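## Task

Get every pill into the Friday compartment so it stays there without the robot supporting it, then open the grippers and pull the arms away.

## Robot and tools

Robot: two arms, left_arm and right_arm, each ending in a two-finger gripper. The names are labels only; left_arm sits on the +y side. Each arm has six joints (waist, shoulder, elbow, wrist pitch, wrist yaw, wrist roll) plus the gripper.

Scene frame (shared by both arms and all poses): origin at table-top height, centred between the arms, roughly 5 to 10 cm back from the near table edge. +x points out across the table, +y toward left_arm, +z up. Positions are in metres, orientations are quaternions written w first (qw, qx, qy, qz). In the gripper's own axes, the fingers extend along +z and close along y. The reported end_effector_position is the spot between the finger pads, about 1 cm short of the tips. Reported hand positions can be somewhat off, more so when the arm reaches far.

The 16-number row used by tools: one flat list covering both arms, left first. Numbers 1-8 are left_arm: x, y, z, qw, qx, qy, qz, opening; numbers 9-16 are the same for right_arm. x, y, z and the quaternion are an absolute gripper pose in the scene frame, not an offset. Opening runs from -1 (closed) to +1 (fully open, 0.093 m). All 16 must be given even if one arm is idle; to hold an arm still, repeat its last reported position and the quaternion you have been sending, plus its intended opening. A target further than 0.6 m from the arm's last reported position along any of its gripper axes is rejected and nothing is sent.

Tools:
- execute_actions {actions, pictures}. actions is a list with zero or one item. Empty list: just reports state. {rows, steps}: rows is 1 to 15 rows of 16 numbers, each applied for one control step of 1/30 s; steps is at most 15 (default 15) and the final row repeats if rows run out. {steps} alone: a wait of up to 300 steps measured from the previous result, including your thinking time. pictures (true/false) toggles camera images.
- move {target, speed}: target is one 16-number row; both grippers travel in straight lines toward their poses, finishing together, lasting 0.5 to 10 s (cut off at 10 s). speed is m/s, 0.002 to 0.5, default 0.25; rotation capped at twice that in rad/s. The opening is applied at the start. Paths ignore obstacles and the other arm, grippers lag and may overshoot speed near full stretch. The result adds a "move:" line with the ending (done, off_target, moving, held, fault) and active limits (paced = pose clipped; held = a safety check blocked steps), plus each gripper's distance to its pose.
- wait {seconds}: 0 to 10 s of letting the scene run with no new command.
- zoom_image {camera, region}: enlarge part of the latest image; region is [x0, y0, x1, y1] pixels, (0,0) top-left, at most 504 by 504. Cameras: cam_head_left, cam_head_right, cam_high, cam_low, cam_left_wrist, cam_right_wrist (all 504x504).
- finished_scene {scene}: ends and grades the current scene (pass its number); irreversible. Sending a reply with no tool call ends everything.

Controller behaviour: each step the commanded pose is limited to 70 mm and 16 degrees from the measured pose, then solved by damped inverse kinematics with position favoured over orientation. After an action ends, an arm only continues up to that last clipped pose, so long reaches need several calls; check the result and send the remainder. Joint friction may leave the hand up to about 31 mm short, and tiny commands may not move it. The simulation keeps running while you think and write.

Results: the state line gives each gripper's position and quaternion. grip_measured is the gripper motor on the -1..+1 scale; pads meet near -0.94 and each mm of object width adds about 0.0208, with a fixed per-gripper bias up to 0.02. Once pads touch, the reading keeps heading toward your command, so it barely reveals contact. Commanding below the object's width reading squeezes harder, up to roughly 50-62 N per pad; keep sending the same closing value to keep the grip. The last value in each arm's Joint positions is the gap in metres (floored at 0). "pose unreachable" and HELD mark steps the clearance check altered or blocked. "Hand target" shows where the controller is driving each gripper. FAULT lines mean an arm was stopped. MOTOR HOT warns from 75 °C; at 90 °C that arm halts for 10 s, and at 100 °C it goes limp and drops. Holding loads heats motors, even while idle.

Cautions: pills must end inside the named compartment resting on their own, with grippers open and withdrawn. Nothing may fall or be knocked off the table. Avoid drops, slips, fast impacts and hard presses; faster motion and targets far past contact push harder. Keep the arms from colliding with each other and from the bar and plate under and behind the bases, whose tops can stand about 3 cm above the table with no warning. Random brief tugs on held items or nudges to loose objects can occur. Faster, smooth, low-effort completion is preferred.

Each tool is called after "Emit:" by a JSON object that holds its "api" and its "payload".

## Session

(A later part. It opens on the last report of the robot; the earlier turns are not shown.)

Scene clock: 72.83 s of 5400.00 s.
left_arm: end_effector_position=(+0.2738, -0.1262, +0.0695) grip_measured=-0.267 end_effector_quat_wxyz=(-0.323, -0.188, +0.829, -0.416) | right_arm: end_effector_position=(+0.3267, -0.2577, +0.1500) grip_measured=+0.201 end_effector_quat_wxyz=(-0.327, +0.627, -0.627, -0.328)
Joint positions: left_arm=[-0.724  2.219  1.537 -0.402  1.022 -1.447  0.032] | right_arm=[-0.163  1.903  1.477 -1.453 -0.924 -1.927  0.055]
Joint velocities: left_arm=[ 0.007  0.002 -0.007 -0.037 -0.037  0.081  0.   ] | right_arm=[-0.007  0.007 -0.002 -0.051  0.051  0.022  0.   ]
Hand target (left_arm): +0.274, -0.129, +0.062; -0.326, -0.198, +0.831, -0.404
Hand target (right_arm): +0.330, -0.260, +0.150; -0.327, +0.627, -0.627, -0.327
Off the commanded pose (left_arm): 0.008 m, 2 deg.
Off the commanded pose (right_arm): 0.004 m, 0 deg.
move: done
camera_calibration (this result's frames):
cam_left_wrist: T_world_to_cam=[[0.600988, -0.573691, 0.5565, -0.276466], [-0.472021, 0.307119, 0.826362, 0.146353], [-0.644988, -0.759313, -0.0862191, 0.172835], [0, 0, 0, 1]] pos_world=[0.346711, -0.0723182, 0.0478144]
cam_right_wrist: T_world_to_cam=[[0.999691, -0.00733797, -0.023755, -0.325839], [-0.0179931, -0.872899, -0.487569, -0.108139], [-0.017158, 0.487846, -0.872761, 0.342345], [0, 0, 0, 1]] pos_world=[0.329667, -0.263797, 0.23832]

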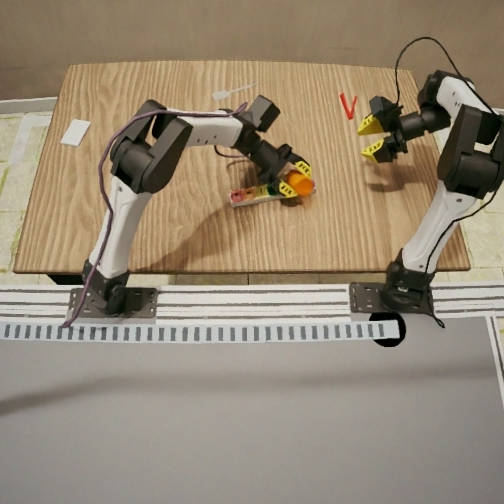

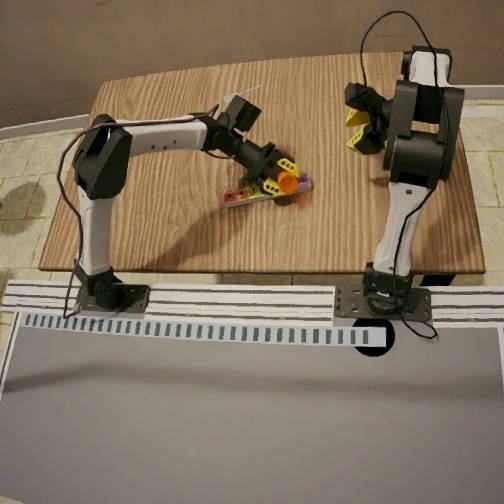

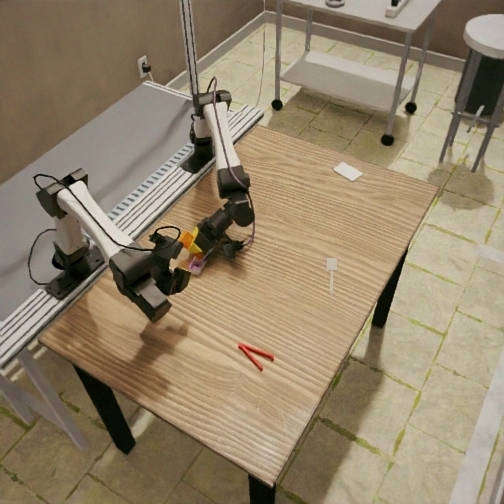

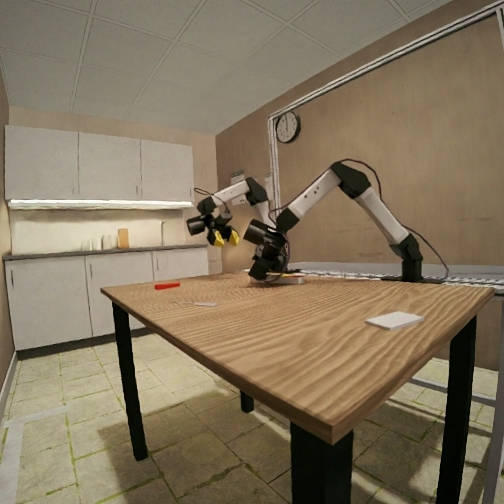

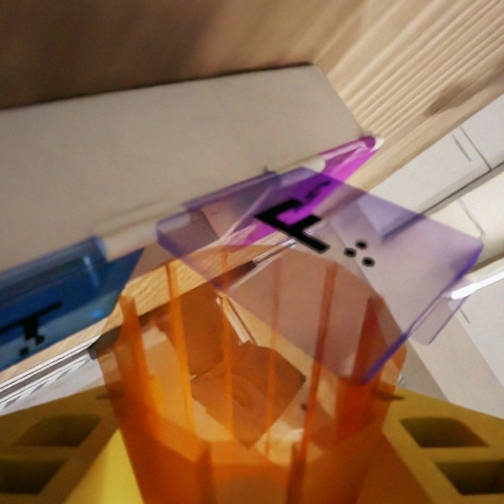

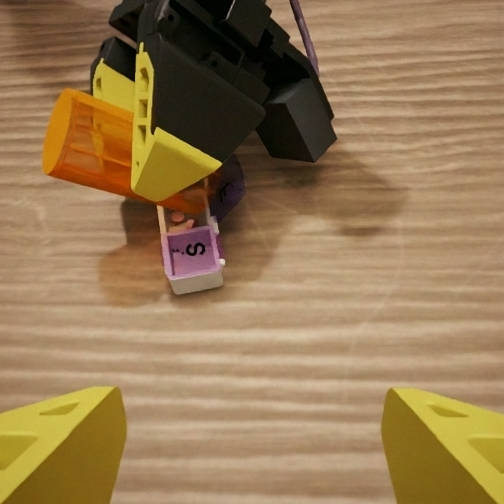

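Pills are in. Back off and up.

Emit:
{"api": "move", "payload": {"target": [0.255,-0.125,0.14,-0.158,-0.132,0.894,-0.399,-0.3,0.33,-0.26,0.15,0.327,-0.627,0.627,0.327,0.2], "speed": 0.08}}

Emit:
{"api": "move", "payload": {"target": [0.36,0.14,0.11,0.609,0.328,0.671,-0.267,-0.3,0.33,-0.26,0.15,0.327,-0.627,0.627,0.327,0.2]}}

Emit:
{"api": "move", "payload": {"target": [0.36,0.14,0.038,0.609,0.328,0.671,-0.267,-0.3,0.33,-0.26,0.15,0.327,-0.627,0.627,0.327,0.2], "speed": 0.05}}

Scene clock: 76.07 s of 5400.00 s.
left_arm: end_effector_position=(+0.2575, -0.1222, +0.1341) grip_measured=-0.267 end_effector_quat_wxyz=(-0.164, -0.139, +0.891, -0.400) | right_arm: end_effector_position=(+0.3267, -0.2577, +0.1500) grip_measured=+0.201 end_effector_quat_wxyz=(-0.327, +0.627, -0.627, -0.328)
Joint positions: left_arm=[-0.816  1.972  1.537 -0.559  0.7   -1.338  0.032] | right_arm=[-0.163  1.903  1.477 -1.453 -0.924 -1.927  0.055]
Joint velocities: left_arm=[ 0.002 -0.012 -0.002 -0.066  0.007 -0.007 -0.001] | right_arm=[ 0.002 -0.007 -0.012  0.095  0.095 -0.007  0.   ]
Hand target (left_arm): +0.254, -0.125, +0.139; -0.159, -0.131, +0.894, -0.398
Hand target (right_arm): +0.330, -0.260, +0.150; -0.327, +0.627, -0.627, -0.327
Off the commanded pose (left_arm): 0.007 m, 1 deg.
Off the commanded pose (right_arm): 0.004 m, 0 deg.
move: done
camera_calibration (this result's frames):
cam_left_wrist: T_world_to_cam=[[0.401606, -0.631302, 0.663453, -0.270332], [-0.729954, 0.216836, 0.648189, 0.163378], [-0.553063, -0.744607, -0.373739, 0.18758], [0, 0, 0, 1]] pos_world=[0.331569, -0.0664136, 0.143559]
cam_right_wrist: T_world_to_cam=[[0.999691, -0.00733797, -0.023755, -0.325839], [-0.0179931, -0.872899, -0.487569, -0.108139], [-0.017158, 0.487846, -0.872761, 0.342345], [0, 0, 0, 1]] pos_world=[0.329667, -0.263797, 0.23832]

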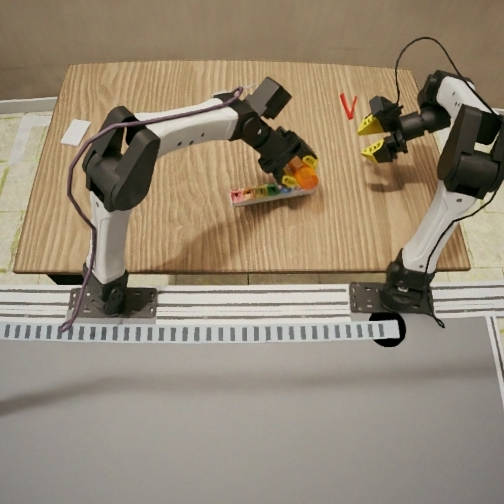

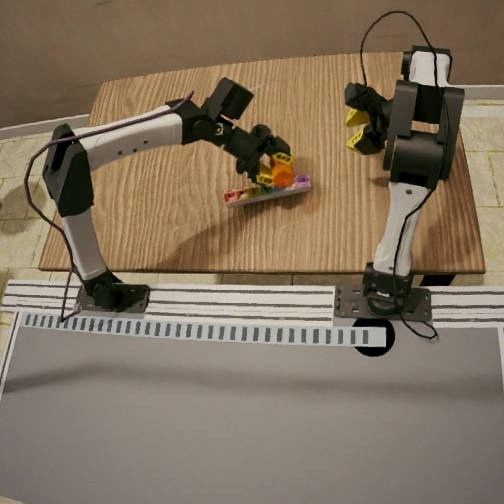

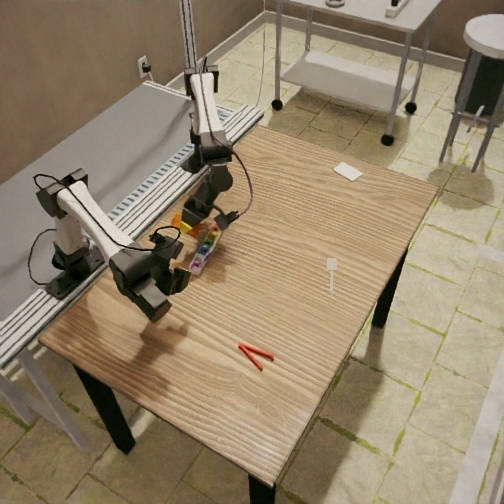

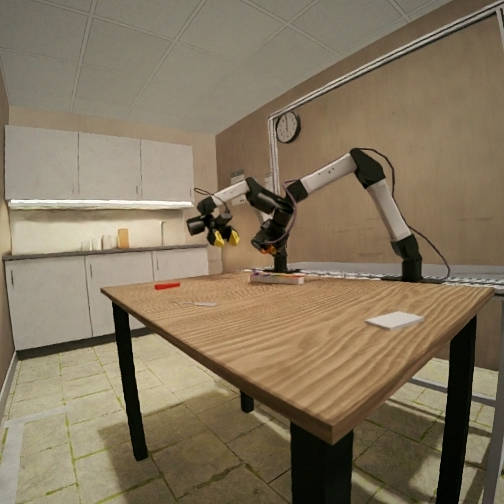

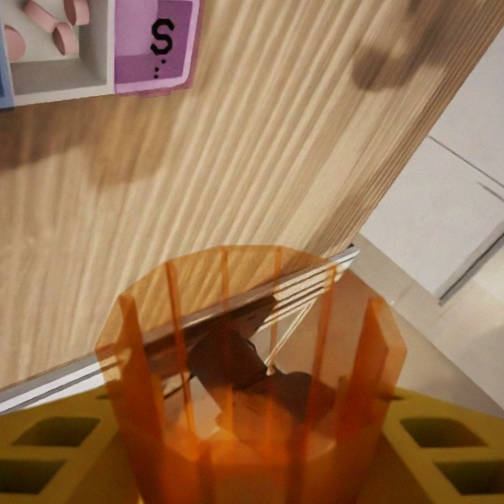

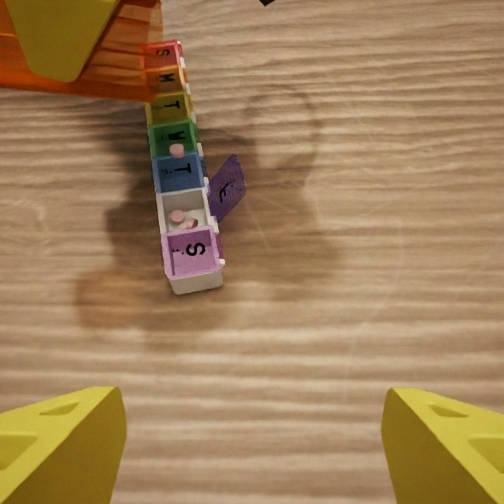

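Scene clock: 80.77 s of 5400.00 s.
left_arm: end_effector_position=(+0.3619, +0.1371, +0.1227) grip_measured=-0.267 end_effector_quat_wxyz=(+0.622, +0.335, +0.660, -0.256) | right_arm: end_effector_position=(+0.3267, -0.2577, +0.1500) grip_measured=+0.201 end_effector_quat_wxyz=(-0.327, +0.627, -0.627, -0.328)
Joint positions: left_arm=[-0.154  1.671  0.406  1.12   0.704  0.187  0.032] | right_arm=[-0.163  1.903  1.477 -1.453 -0.924 -1.927  0.055]
Joint velocities: left_arm=[ 0.007  0.007  0.007  0.037  0.037 -0.007 -0.001] | right_arm=[ 0.002 -0.017 -0.017  0.022 -0.022 -0.051 -0.   ]
Hand target (left_arm): +0.356, +0.140, +0.109; +0.609, +0.335, +0.670, -0.259
Hand target (right_arm): +0.330, -0.260, +0.150; -0.327, +0.627, -0.627, -0.327
Off the commanded pose (left_arm): 0.013 m, 2 deg.
Off the commanded pose (right_arm): 0.004 m, 0 deg.
move: off_target (left_arm)
camera_calibration (this result's frames):
cam_left_wrist: T_world_to_cam=[[-0.766702, -0.639657, -0.0548407, 0.371059], [-0.299211, 0.431599, -0.850997, 0.18935], [0.568015, -0.636052, -0.5223, 0.0317382], [0, 0, 0, 1]] pos_world=[0.32312, 0.175814, 0.198062]
cam_right_wrist: T_world_to_cam=[[0.999691, -0.00733797, -0.023755, -0.325839], [-0.0179931, -0.872899, -0.487569, -0.108139], [-0.017158, 0.487846, -0.872761, 0.342345], [0, 0, 0, 1]] pos_world=[0.329667, -0.263797, 0.23832]

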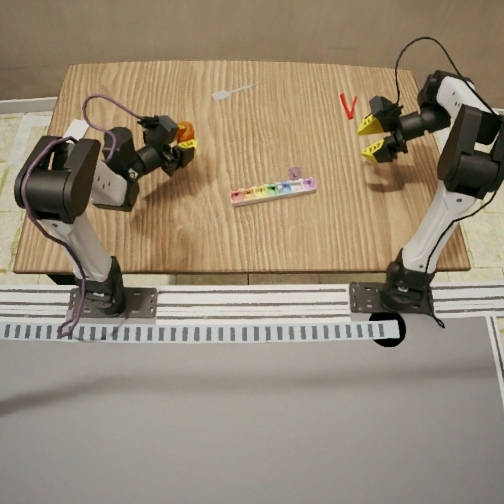

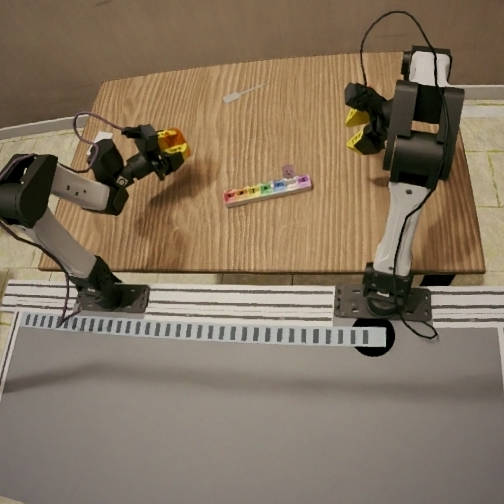

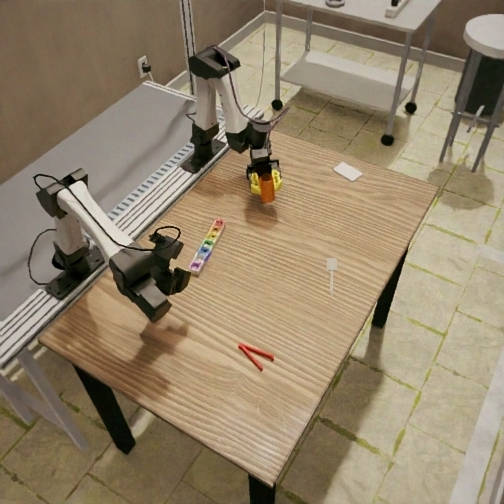

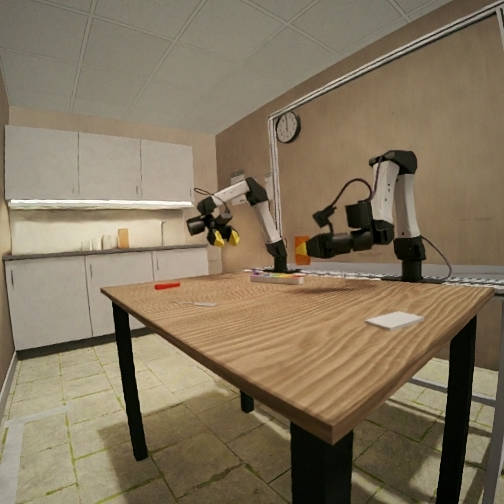

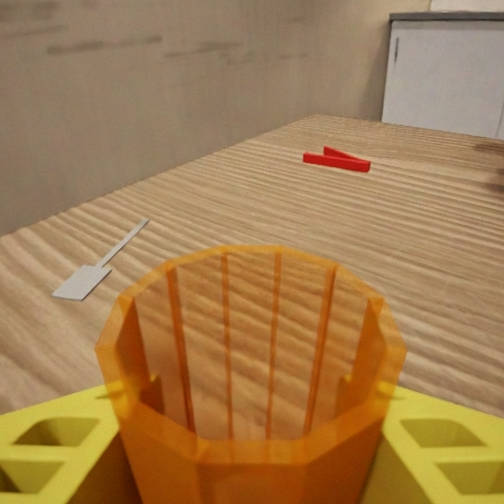

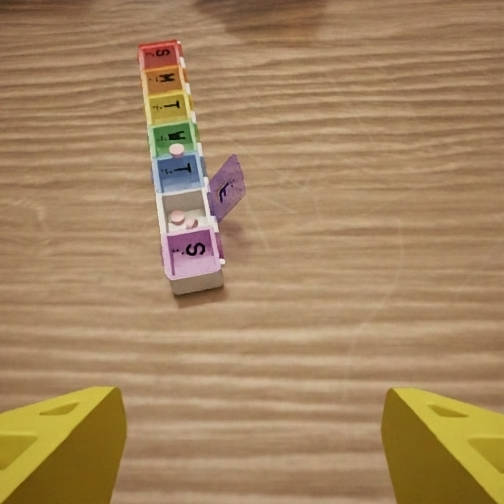

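Scene clock: 82.73 s of 5400.00 s.
left_arm: end_effector_position=(+0.3664, +0.1367, +0.0498) grip_measured=-0.267 end_effector_quat_wxyz=(+0.621, +0.335, +0.659, -0.259) | right_arm: end_effector_position=(+0.3267, -0.2577, +0.1500) grip_measured=+0.201 end_effector_quat_wxyz=(-0.327, +0.627, -0.627, -0.328)
Joint positions: left_arm=[-0.145  2.122  0.406  1.573  0.718  0.184  0.032] | right_arm=[-0.163  1.903  1.477 -1.453 -0.924 -1.927  0.055]
Joint velocities: left_arm=[-0.012  0.017 -0.012 -0.007 -0.037 -0.081  0.   ] | right_arm=[ 0.012  0.007 -0.002  0.051 -0.081 -0.051 -0.   ]
Hand target (left_arm): +0.360, +0.140, +0.039; +0.608, +0.329, +0.672, -0.267
Hand target (right_arm): +0.330, -0.260, +0.150; -0.327, +0.627, -0.627, -0.327
Off the commanded pose (left_arm): 0.014 m, 2 deg.
Off the commanded pose (right_arm): 0.004 m, 0 deg.
joint sent to its limit (left arm) — the command would take joint 4 (wrist pitch) past its upper limit, so that joint was sent only as far as its limit.
move: off_target (left_arm)
camera_calibration (this result's frames):
cam_left_wrist: T_world_to_cam=[[-0.769408, -0.636705, -0.0511687, 0.370649], [-0.298605, 0.42934, -0.852351, 0.128947], [0.564665, -0.640526, -0.520461, -0.00736817], [0, 0, 0, 1]] pos_world=[0.327845, 0.175912, 0.125039]
cam_right_wrist: T_world_to_cam=[[0.999691, -0.00733797, -0.023755, -0.325839], [-0.0179931, -0.872899, -0.487569, -0.108139], [-0.017158, 0.487846, -0.872761, 0.342345], [0, 0, 0, 1]] pos_world=[0.329667, -0.263797, 0.23832]

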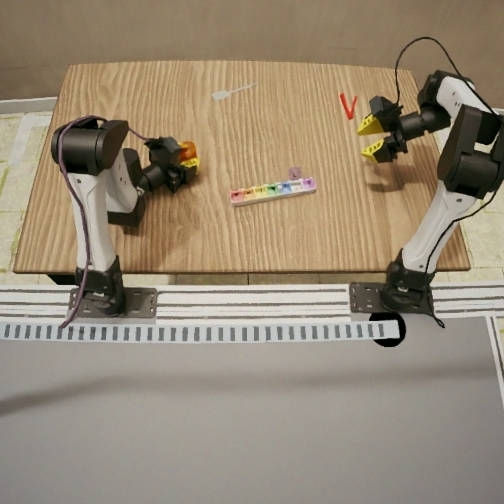

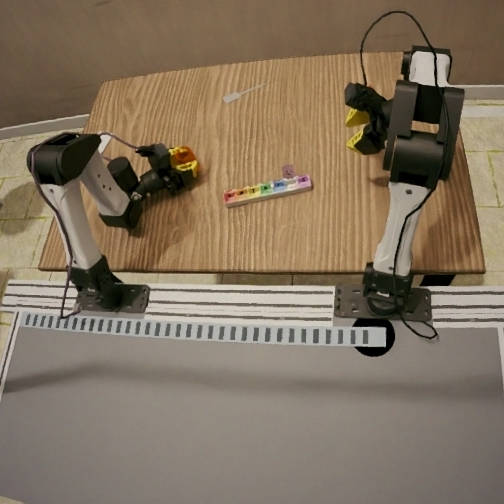

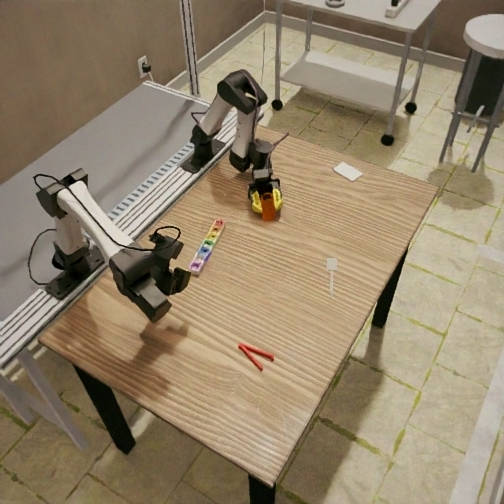

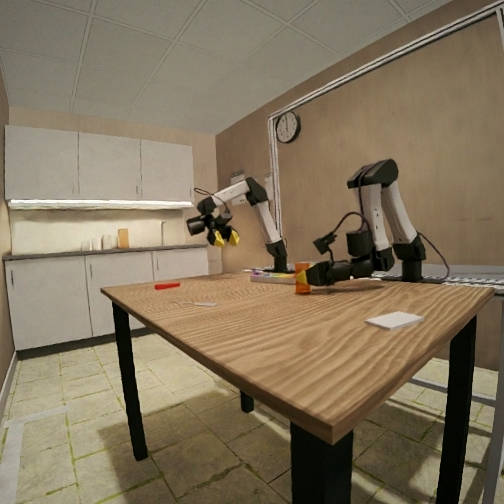

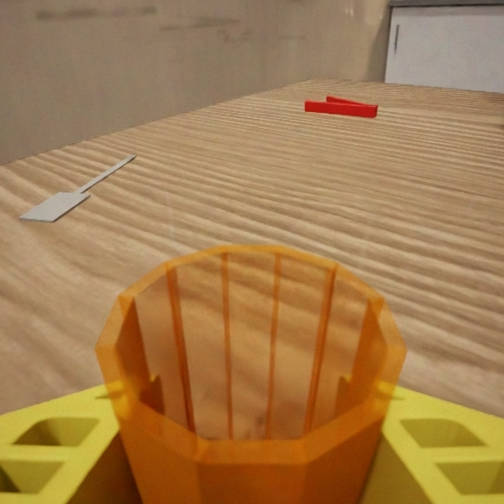

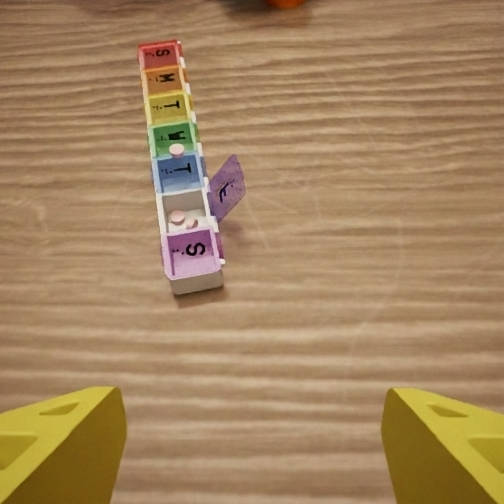

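Emit:
{"api": "move", "payload": {"target": [0.36,0.14,0.038,0.609,0.328,0.671,-0.267,1,0.33,-0.26,0.15,0.327,-0.627,0.627,0.327,0.2]}}

Emit:
{"api": "move", "payload": {"target": [0.33,0.17,0.17,0.609,0.328,0.671,-0.267,1,0.33,-0.30,0.15,0.327,-0.627,0.627,0.327,0.2]}}

Emit:
{"api": "move", "payload": {"target": [0.281,-0.06,0.16,0,-0.105,0.995,0,-0.4,0.33,-0.30,0.15,0.327,-0.627,0.627,0.327,0.2]}}

Emit:
{"api": "move", "payload": {"target": [0.281,-0.08,0.06,0,-0.105,0.995,0,-0.4,0.33,-0.30,0.15,0.327,-0.627,0.627,0.327,0.2], "speed": 0.1}}

Scene clock: 86.30 s of 5400.00 s.
left_arm: end_effector_position=(+0.3664, +0.1367, +0.0499) grip_measured=+0.987 end_effector_quat_wxyz=(+0.622, +0.335, +0.659, -0.259) | right_arm: end_effector_position=(+0.3267, -0.2577, +0.1500) grip_measured=+0.201 end_effector_quat_wxyz=(-0.327, +0.627, -0.627, -0.328)
Joint positions: left_arm=[-0.145  2.123  0.406  1.574  0.718  0.184  0.093] | right_arm=[-0.163  1.903  1.477 -1.453 -0.924 -1.927  0.055]
Joint velocities: left_arm=[-0.002 -0.012 -0.002  0.051  0.007  0.037 -0.001] | right_arm=[-0.002  0.007 -0.007 -0.066 -0.007 -0.095 -0.001]
Hand target (left_arm): +0.360, +0.140, +0.039; +0.607, +0.329, +0.672, -0.267
Hand target (right_arm): +0.330, -0.260, +0.150; -0.327, +0.627, -0.627, -0.327
Off the commanded pose (left_arm): 0.014 m, 2 deg.
Off the commanded pose (right_arm): 0.004 m, 0 deg.
joint sent to its limit (left arm) — the command would take joint 4 (wrist pitch) past its upper limit, so that joint was sent only as far as its limit.
move: off_target (left_arm)
camera_calibration (this result's frames):
cam_left_wrist: T_world_to_cam=[[-0.769335, -0.63673, -0.0519382, 0.37069], [-0.297649, 0.429197, -0.852757, 0.128784], [0.565268, -0.640597, -0.519719, -0.00754337], [0, 0, 0, 1]] pos_world=[0.327782, 0.175924, 0.125154]
cam_right_wrist: T_world_to_cam=[[0.999691, -0.00733797, -0.023755, -0.325839], [-0.0179931, -0.872899, -0.487569, -0.108139], [-0.017158, 0.487846, -0.872761, 0.342345], [0, 0, 0, 1]] pos_world=[0.329667, -0.263797, 0.23832]

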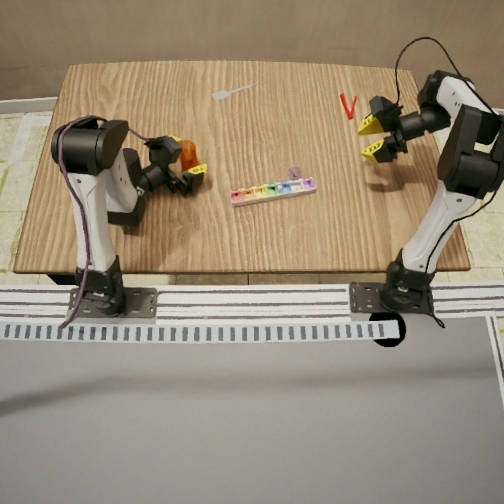

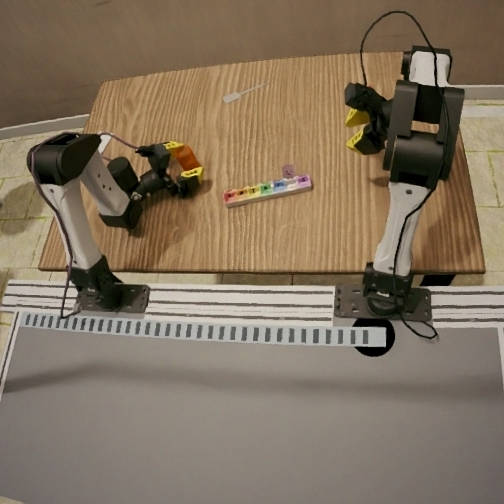

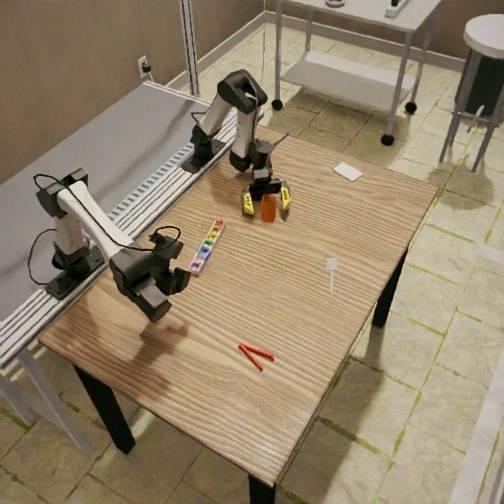

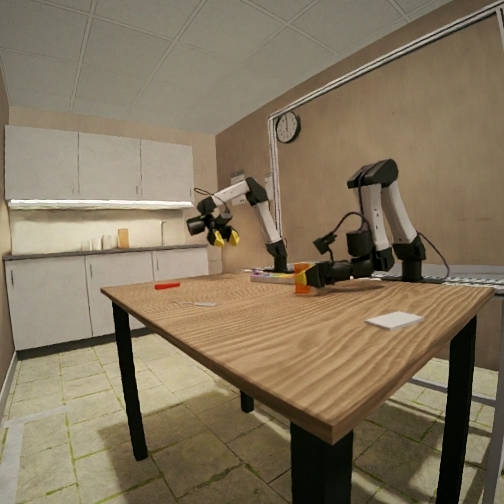

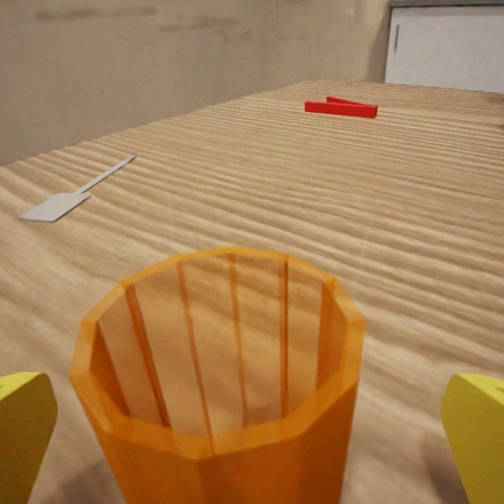

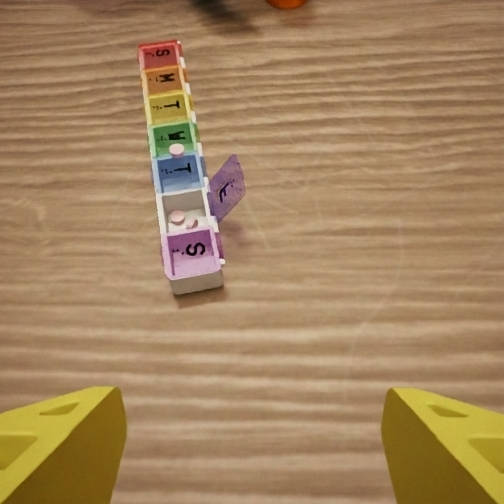

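Scene clock: 87.83 s of 5400.00 s.
left_arm: end_effector_position=(+0.3283, +0.1678, +0.1632) grip_measured=+0.987 end_effector_quat_wxyz=(+0.608, +0.324, +0.673, -0.270) | right_arm: end_effector_position=(+0.3263, -0.2962, +0.1495) grip_measured=+0.201 end_effector_quat_wxyz=(-0.330, +0.622, -0.631, -0.325)
Joint positions: left_arm=[-0.038  1.289  0.369  0.728  0.824  0.186  0.093] | right_arm=[-0.276  1.965  1.549 -1.578 -0.89  -2.076  0.055]
Joint velocities: left_arm=[ 0.017 -0.002 -0.022 -0.022 -0.007  0.007 -0.   ] | right_arm=[-0.017 -0.002 -0.007 -0.022  0.007  0.022 -0.   ]
Hand target (left_arm): +0.329, +0.169, +0.169; +0.609, +0.328, +0.671, -0.267
Hand target (right_arm): +0.331, -0.299, +0.150; -0.330, +0.625, -0.630, -0.321
Off the commanded pose (left_arm): 0.007 m, 1 deg.
Off the commanded pose (right_arm): 0.005 m, 1 deg.
joint sent to its limit (right arm) — the command would take joint 4 (wrist pitch) past its lower limit, so that joint was sent only as far as its limit.
move: done
camera_calibration (this result's frames):
cam_left_wrist: T_world_to_cam=[[-0.769187, -0.638989, -0.00662168, 0.359988], [-0.340395, 0.418479, -0.842025, 0.214733], [0.540816, -0.645421, -0.539397, 0.10478], [0, 0, 0, 1]] pos_world=[0.293326, 0.207795, 0.239713]
cam_right_wrist: T_world_to_cam=[[0.99953, -0.0219639, -0.0213743, -0.330422], [-0.0296057, -0.872274, -0.488121, -0.137917], [-0.00792321, 0.488524, -0.872514, 0.357861], [0, 0, 0, 1]] pos_world=[0.329019, -0.302383, 0.237856]

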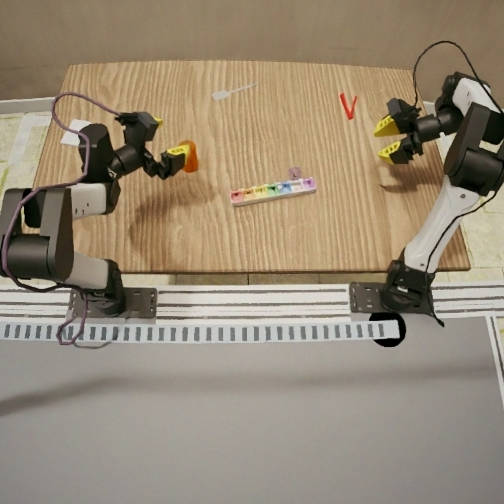

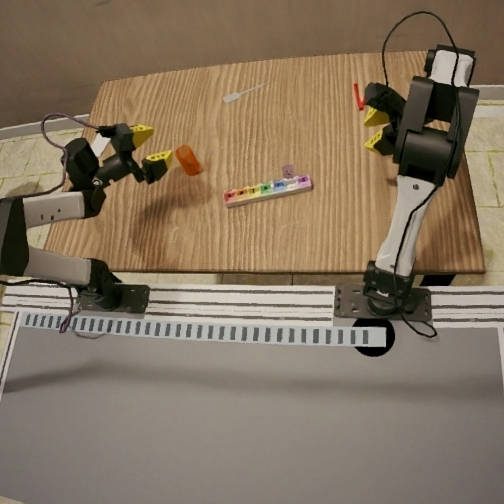

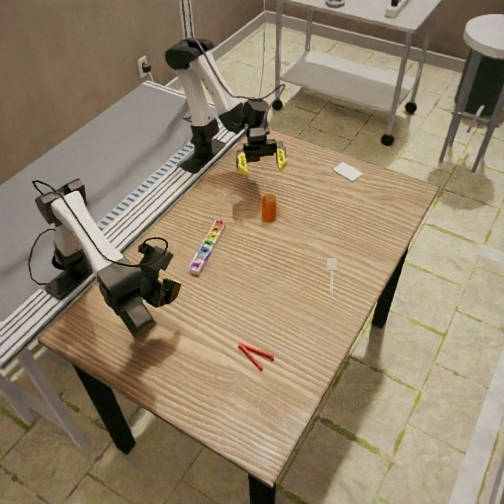

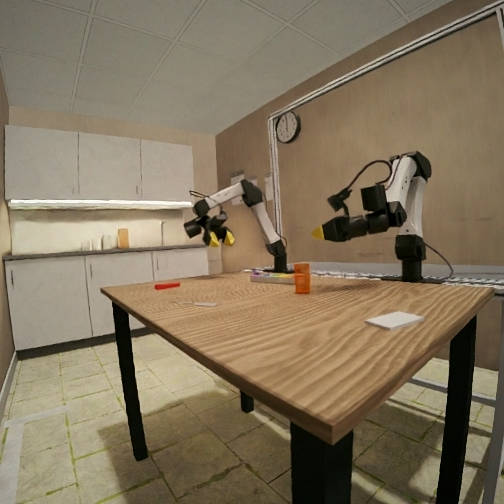

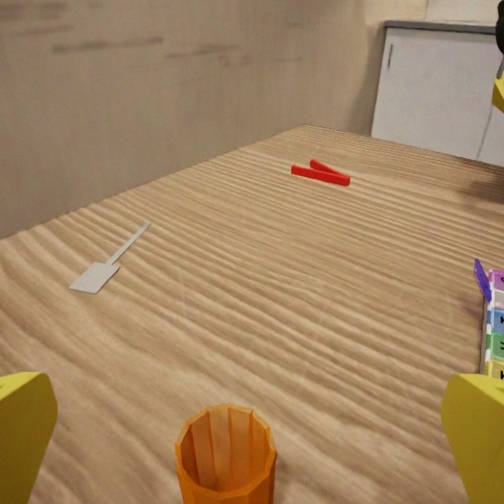

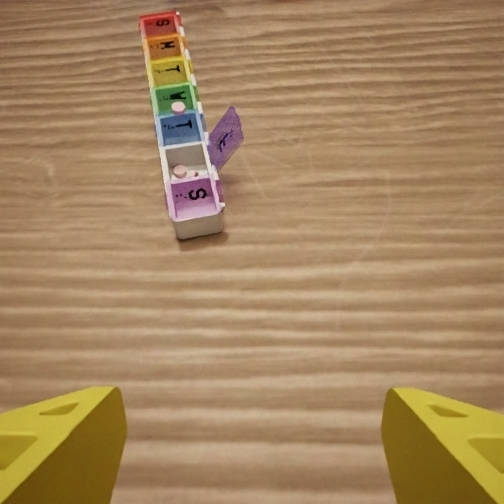

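Scene clock: 91.90 s of 5400.00 s.
left_arm: end_effector_position=(+0.2915, -0.0558, +0.1675) grip_measured=-0.398 end_effector_quat_wxyz=(+0.042, -0.106, +0.991, -0.077) | right_arm: end_effector_position=(+0.3261, -0.2965, +0.1492) grip_measured=+0.201 end_effector_quat_wxyz=(-0.329, +0.623, -0.631, -0.325)
Joint positions: left_arm=[-0.901  2.248  2.382 -1.546 -0.001 -1.108  0.026] | right_arm=[-0.276  1.965  1.549 -1.578 -0.887 -2.076  0.055]
Joint velocities: left_arm=[-0.027 -0.002  0.007 -0.022  0.022  0.007 -0.   ] | right_arm=[-0.027  0.007  0.007 -0.051 -0.022 -0.022  0.001]
Hand target (left_arm): +0.285, -0.060, +0.160; +0.027, -0.106, +0.992, -0.069
Hand target (right_arm): +0.330, -0.300, +0.150; -0.329, +0.625, -0.631, -0.321
Off the commanded pose (left_arm): 0.014 m, 10 deg.
Off the commanded pose (right_arm): 0.005 m, 1 deg.
joint sent to its limit (left arm) — the command would take joint 4 (wrist pitch) past its lower limit, so that joint was sent only as far as its limit.
joint sent to its limit (right arm) — the command would take joint 4 (wrist pitch) past its lower limit and joint 6 (wrist roll) past its lower limit, so those joints were sent only as far as their limits.
move: off_target (left_arm)
camera_calibration (this result's frames):
cam_left_wrist: T_world_to_cam=[[0.225502, -0.959101, 0.171097, -0.148724], [-0.915244, -0.148366, 0.374588, 0.231591], [-0.333883, -0.241066, -0.911268, 0.32259], [0, 0, 0, 1]] pos_world=[0.353207, -0.0305153, 0.232661]
cam_right_wrist: T_world_to_cam=[[0.999536, -0.020954, -0.0220962, -0.329808], [-0.0290558, -0.873438, -0.486068, -0.139105], [-0.00911454, 0.486485, -0.873642, 0.357638], [0, 0, 0, 1]] pos_world=[0.328873, -0.302396, 0.237545]

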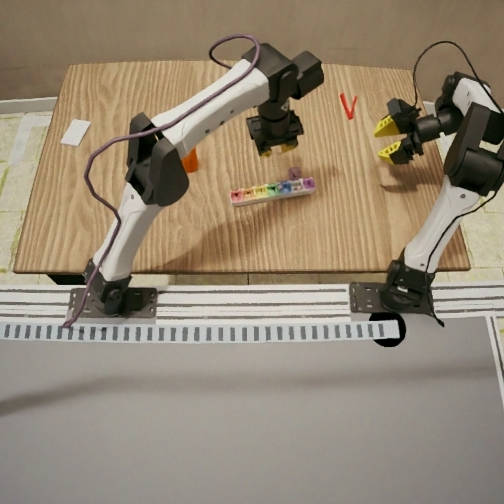

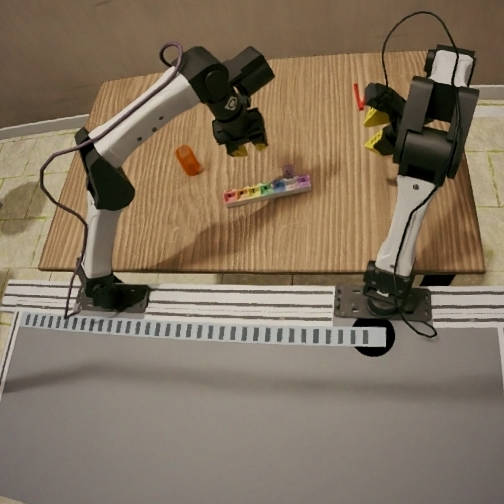

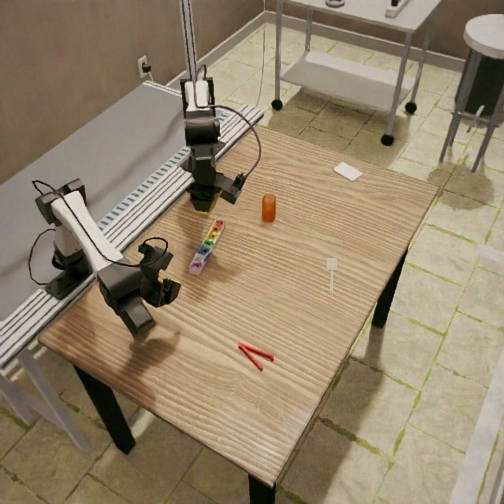

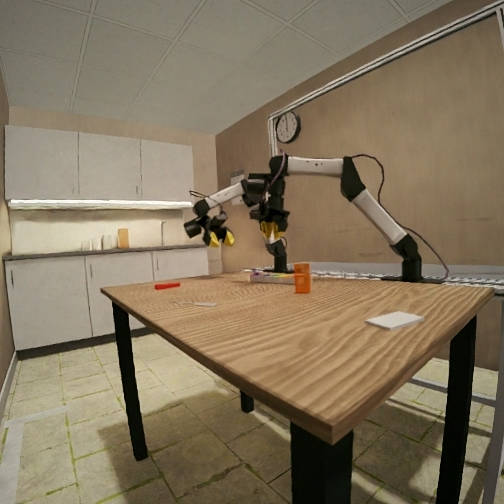

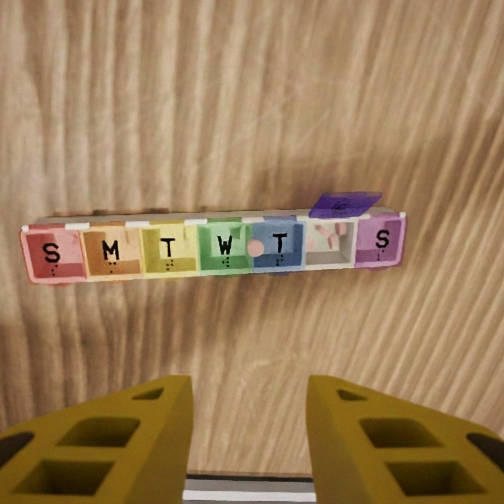

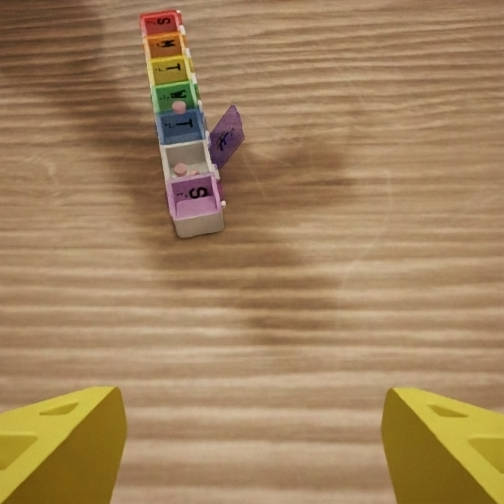

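Scene clock: 93.40 s of 5400.00 s.
left_arm: end_effector_position=(+0.2837, -0.0755, +0.0690) grip_measured=-0.398 end_effector_quat_wxyz=(-0.003, -0.107, +0.994, -0.005) | right_arm: end_effector_position=(+0.3261, -0.2965, +0.1492) grip_measured=+0.201 end_effector_quat_wxyz=(-0.329, +0.623, -0.631, -0.325)
Joint positions: left_arm=[-0.938  2.431  2.31  -1.461 -0.002 -1.147  0.026] | right_arm=[-0.276  1.965  1.549 -1.578 -0.887 -2.076  0.055]
Joint velocities: left_arm=[ 0.007 -0.002 -0.007  0.007  0.037  0.007 -0.001] | right_arm=[ 0.007  0.002  0.012 -0.095 -0.022 -0.066 -0.001]
Hand target (left_arm): +0.281, -0.080, +0.060; -0.001, -0.106, +0.994, -0.000
Hand target (right_arm): +0.330, -0.300, +0.150; -0.329, +0.625, -0.631, -0.321
Off the commanded pose (left_arm): 0.010 m, 1 deg.
Off the commanded pose (right_arm): 0.005 m, 1 deg.
joint sent to its limit (right arm) — the command would take joint 4 (wrist pitch) past its lower limit and joint 6 (wrist roll) past its lower limit, so those joints were sent only as far as their limits.
move: done
camera_calibration (this result's frames):
cam_left_wrist: T_world_to_cam=[[0.23489, -0.971865, 0.0174817, -0.142088], [-0.872141, -0.202779, 0.445254, 0.237245], [-0.429181, -0.119832, -0.895234, 0.260522], [0, 0, 0, 1]] pos_world=[0.352098, -0.058763, 0.130077]
cam_right_wrist: T_world_to_cam=[[0.999536, -0.020954, -0.0220962, -0.329808], [-0.0290558, -0.873438, -0.486068, -0.139105], [-0.00911454, 0.486485, -0.873642, 0.357638], [0, 0, 0, 1]] pos_world=[0.328873, -0.302396, 0.237545]

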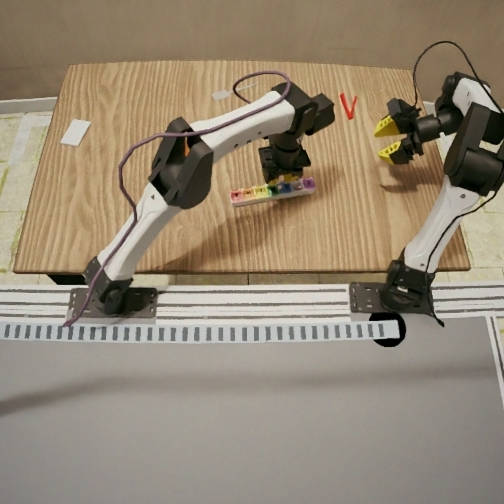

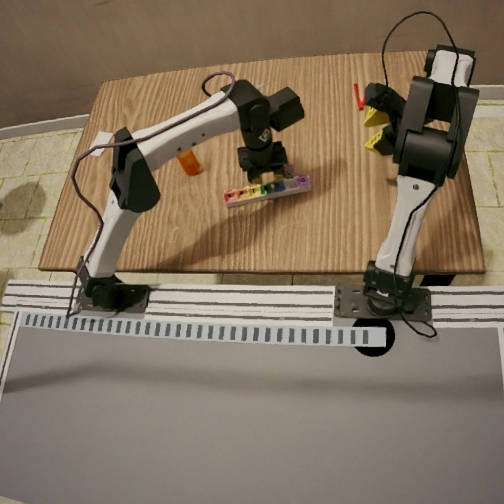

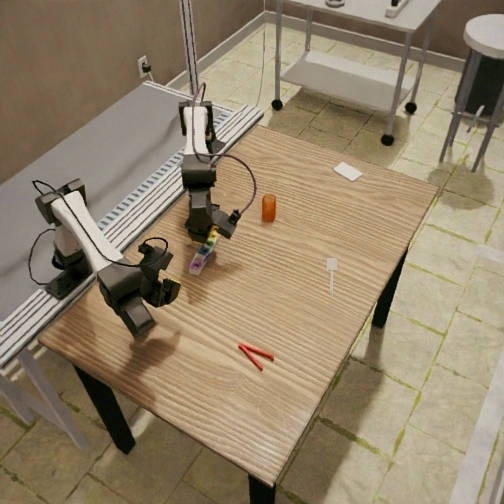

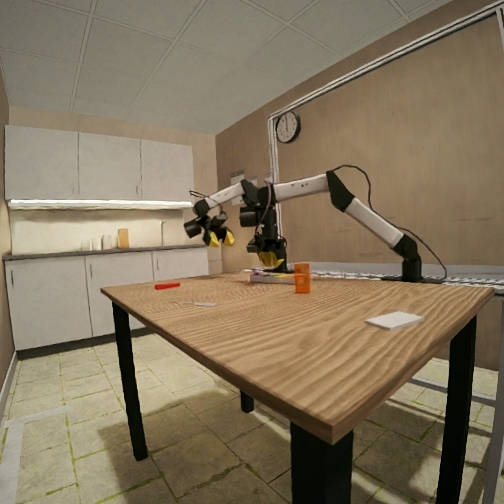

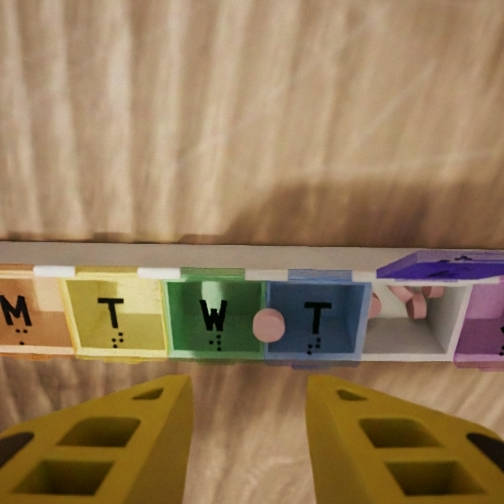

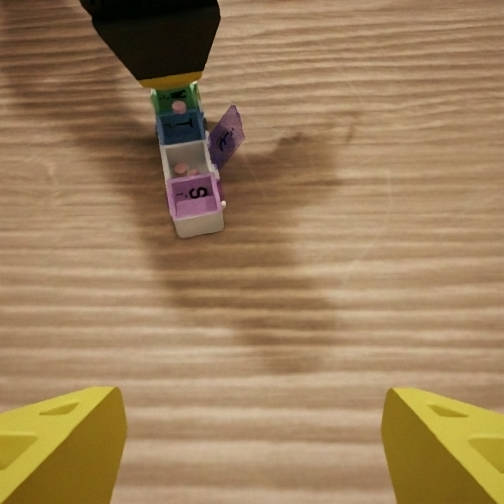

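Emit:
{"api": "move", "payload": {"target": [0.280,-0.085,0.028,0,-0.105,0.995,0,-0.4,0.33,-0.30,0.15,0.327,-0.627,0.627,0.327,0.2], "speed": 0.02}}

Scene clock: 96.13 s of 5400.00 s.
left_arm: end_effector_position=(+0.2859, -0.0845, +0.0461) grip_measured=-0.398 end_effector_quat_wxyz=(+0.004, -0.106, +0.994, -0.016) | right_arm: end_effector_position=(+0.3261, -0.2965, +0.1492) grip_measured=+0.201 end_effector_quat_wxyz=(-0.329, +0.623, -0.631, -0.325)
Joint positions: left_arm=[-0.945  2.431  2.219 -1.343 -0.004 -1.153  0.026] | right_arm=[-0.276  1.965  1.549 -1.578 -0.887 -2.076  0.055]
Joint velocities: left_arm=[-0.007  0.007  0.007 -0.095  0.007 -0.022  0.   ] | right_arm=[ 0.022 -0.007  0.007  0.051 -0.051  0.051 -0.001]
Hand target (left_arm): +0.280, -0.085, +0.028; -0.000, -0.105, +0.994, +0.000
Hand target (right_arm): +0.330, -0.300, +0.150; -0.329, +0.625, -0.631, -0.321
Off the commanded pose (left_arm): 0.019 m, 2 deg.
Off the commanded pose (right_arm): 0.005 m, 1 deg.
joint sent to its limit (right arm) — the command would take joint 4 (wrist pitch) past its lower limit and joint 6 (wrist roll) past its lower limit, so those joints were sent only as far as their limits.
move: off_target (left_arm)
camera_calibration (this result's frames):
cam_left_wrist: T_world_to_cam=[[0.232883, -0.971624, 0.0413821, -0.151442], [-0.880091, -0.192458, 0.43405, 0.251154], [-0.413769, -0.137503, -0.899938, 0.234256], [0, 0, 0, 1]] pos_world=[0.353235, -0.0665971, 0.108069]
cam_right_wrist: T_world_to_cam=[[0.999536, -0.020954, -0.0220962, -0.329808], [-0.0290558, -0.873438, -0.486068, -0.139105], [-0.00911454, 0.486485, -0.873642, 0.357638], [0, 0, 0, 1]] pos_world=[0.328873, -0.302396, 0.237545]

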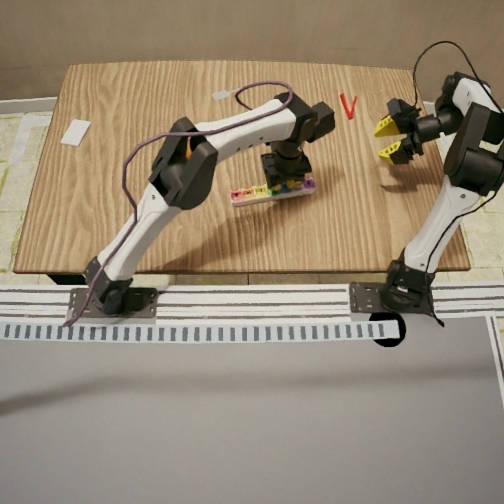

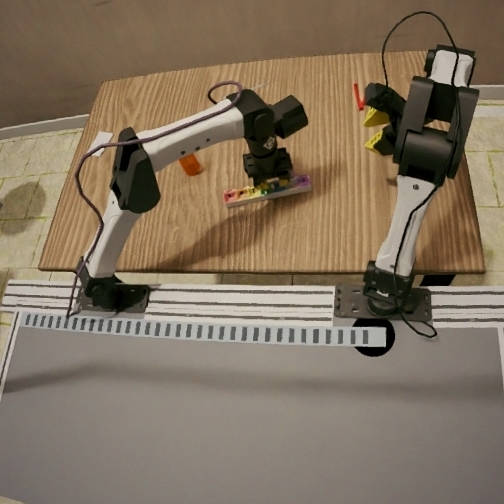

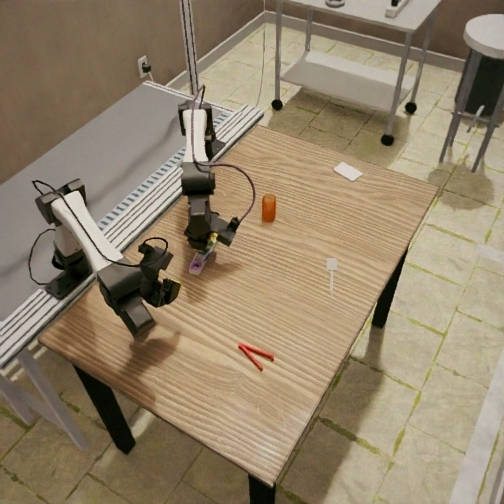

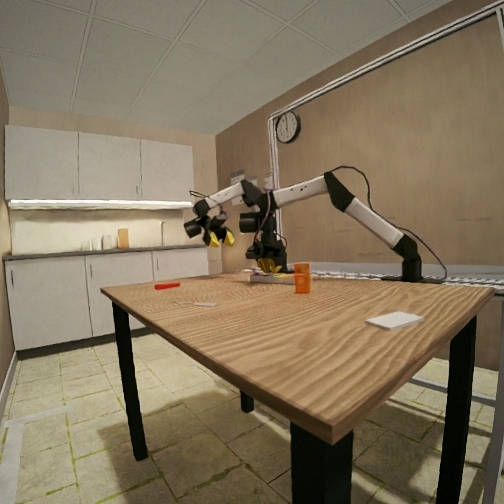

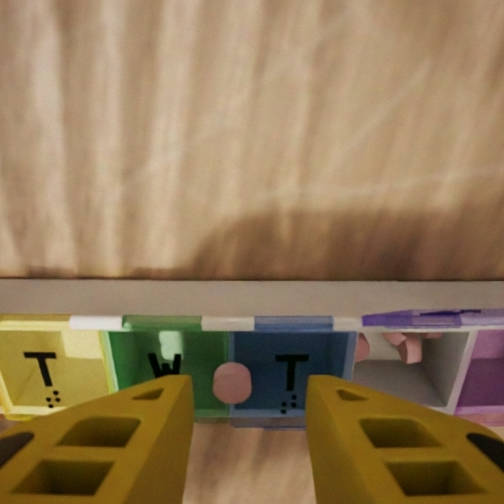

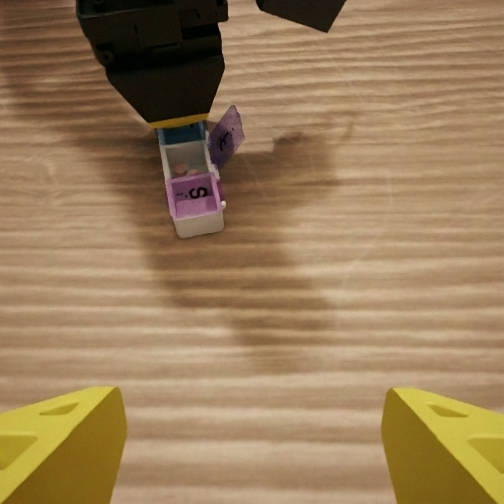

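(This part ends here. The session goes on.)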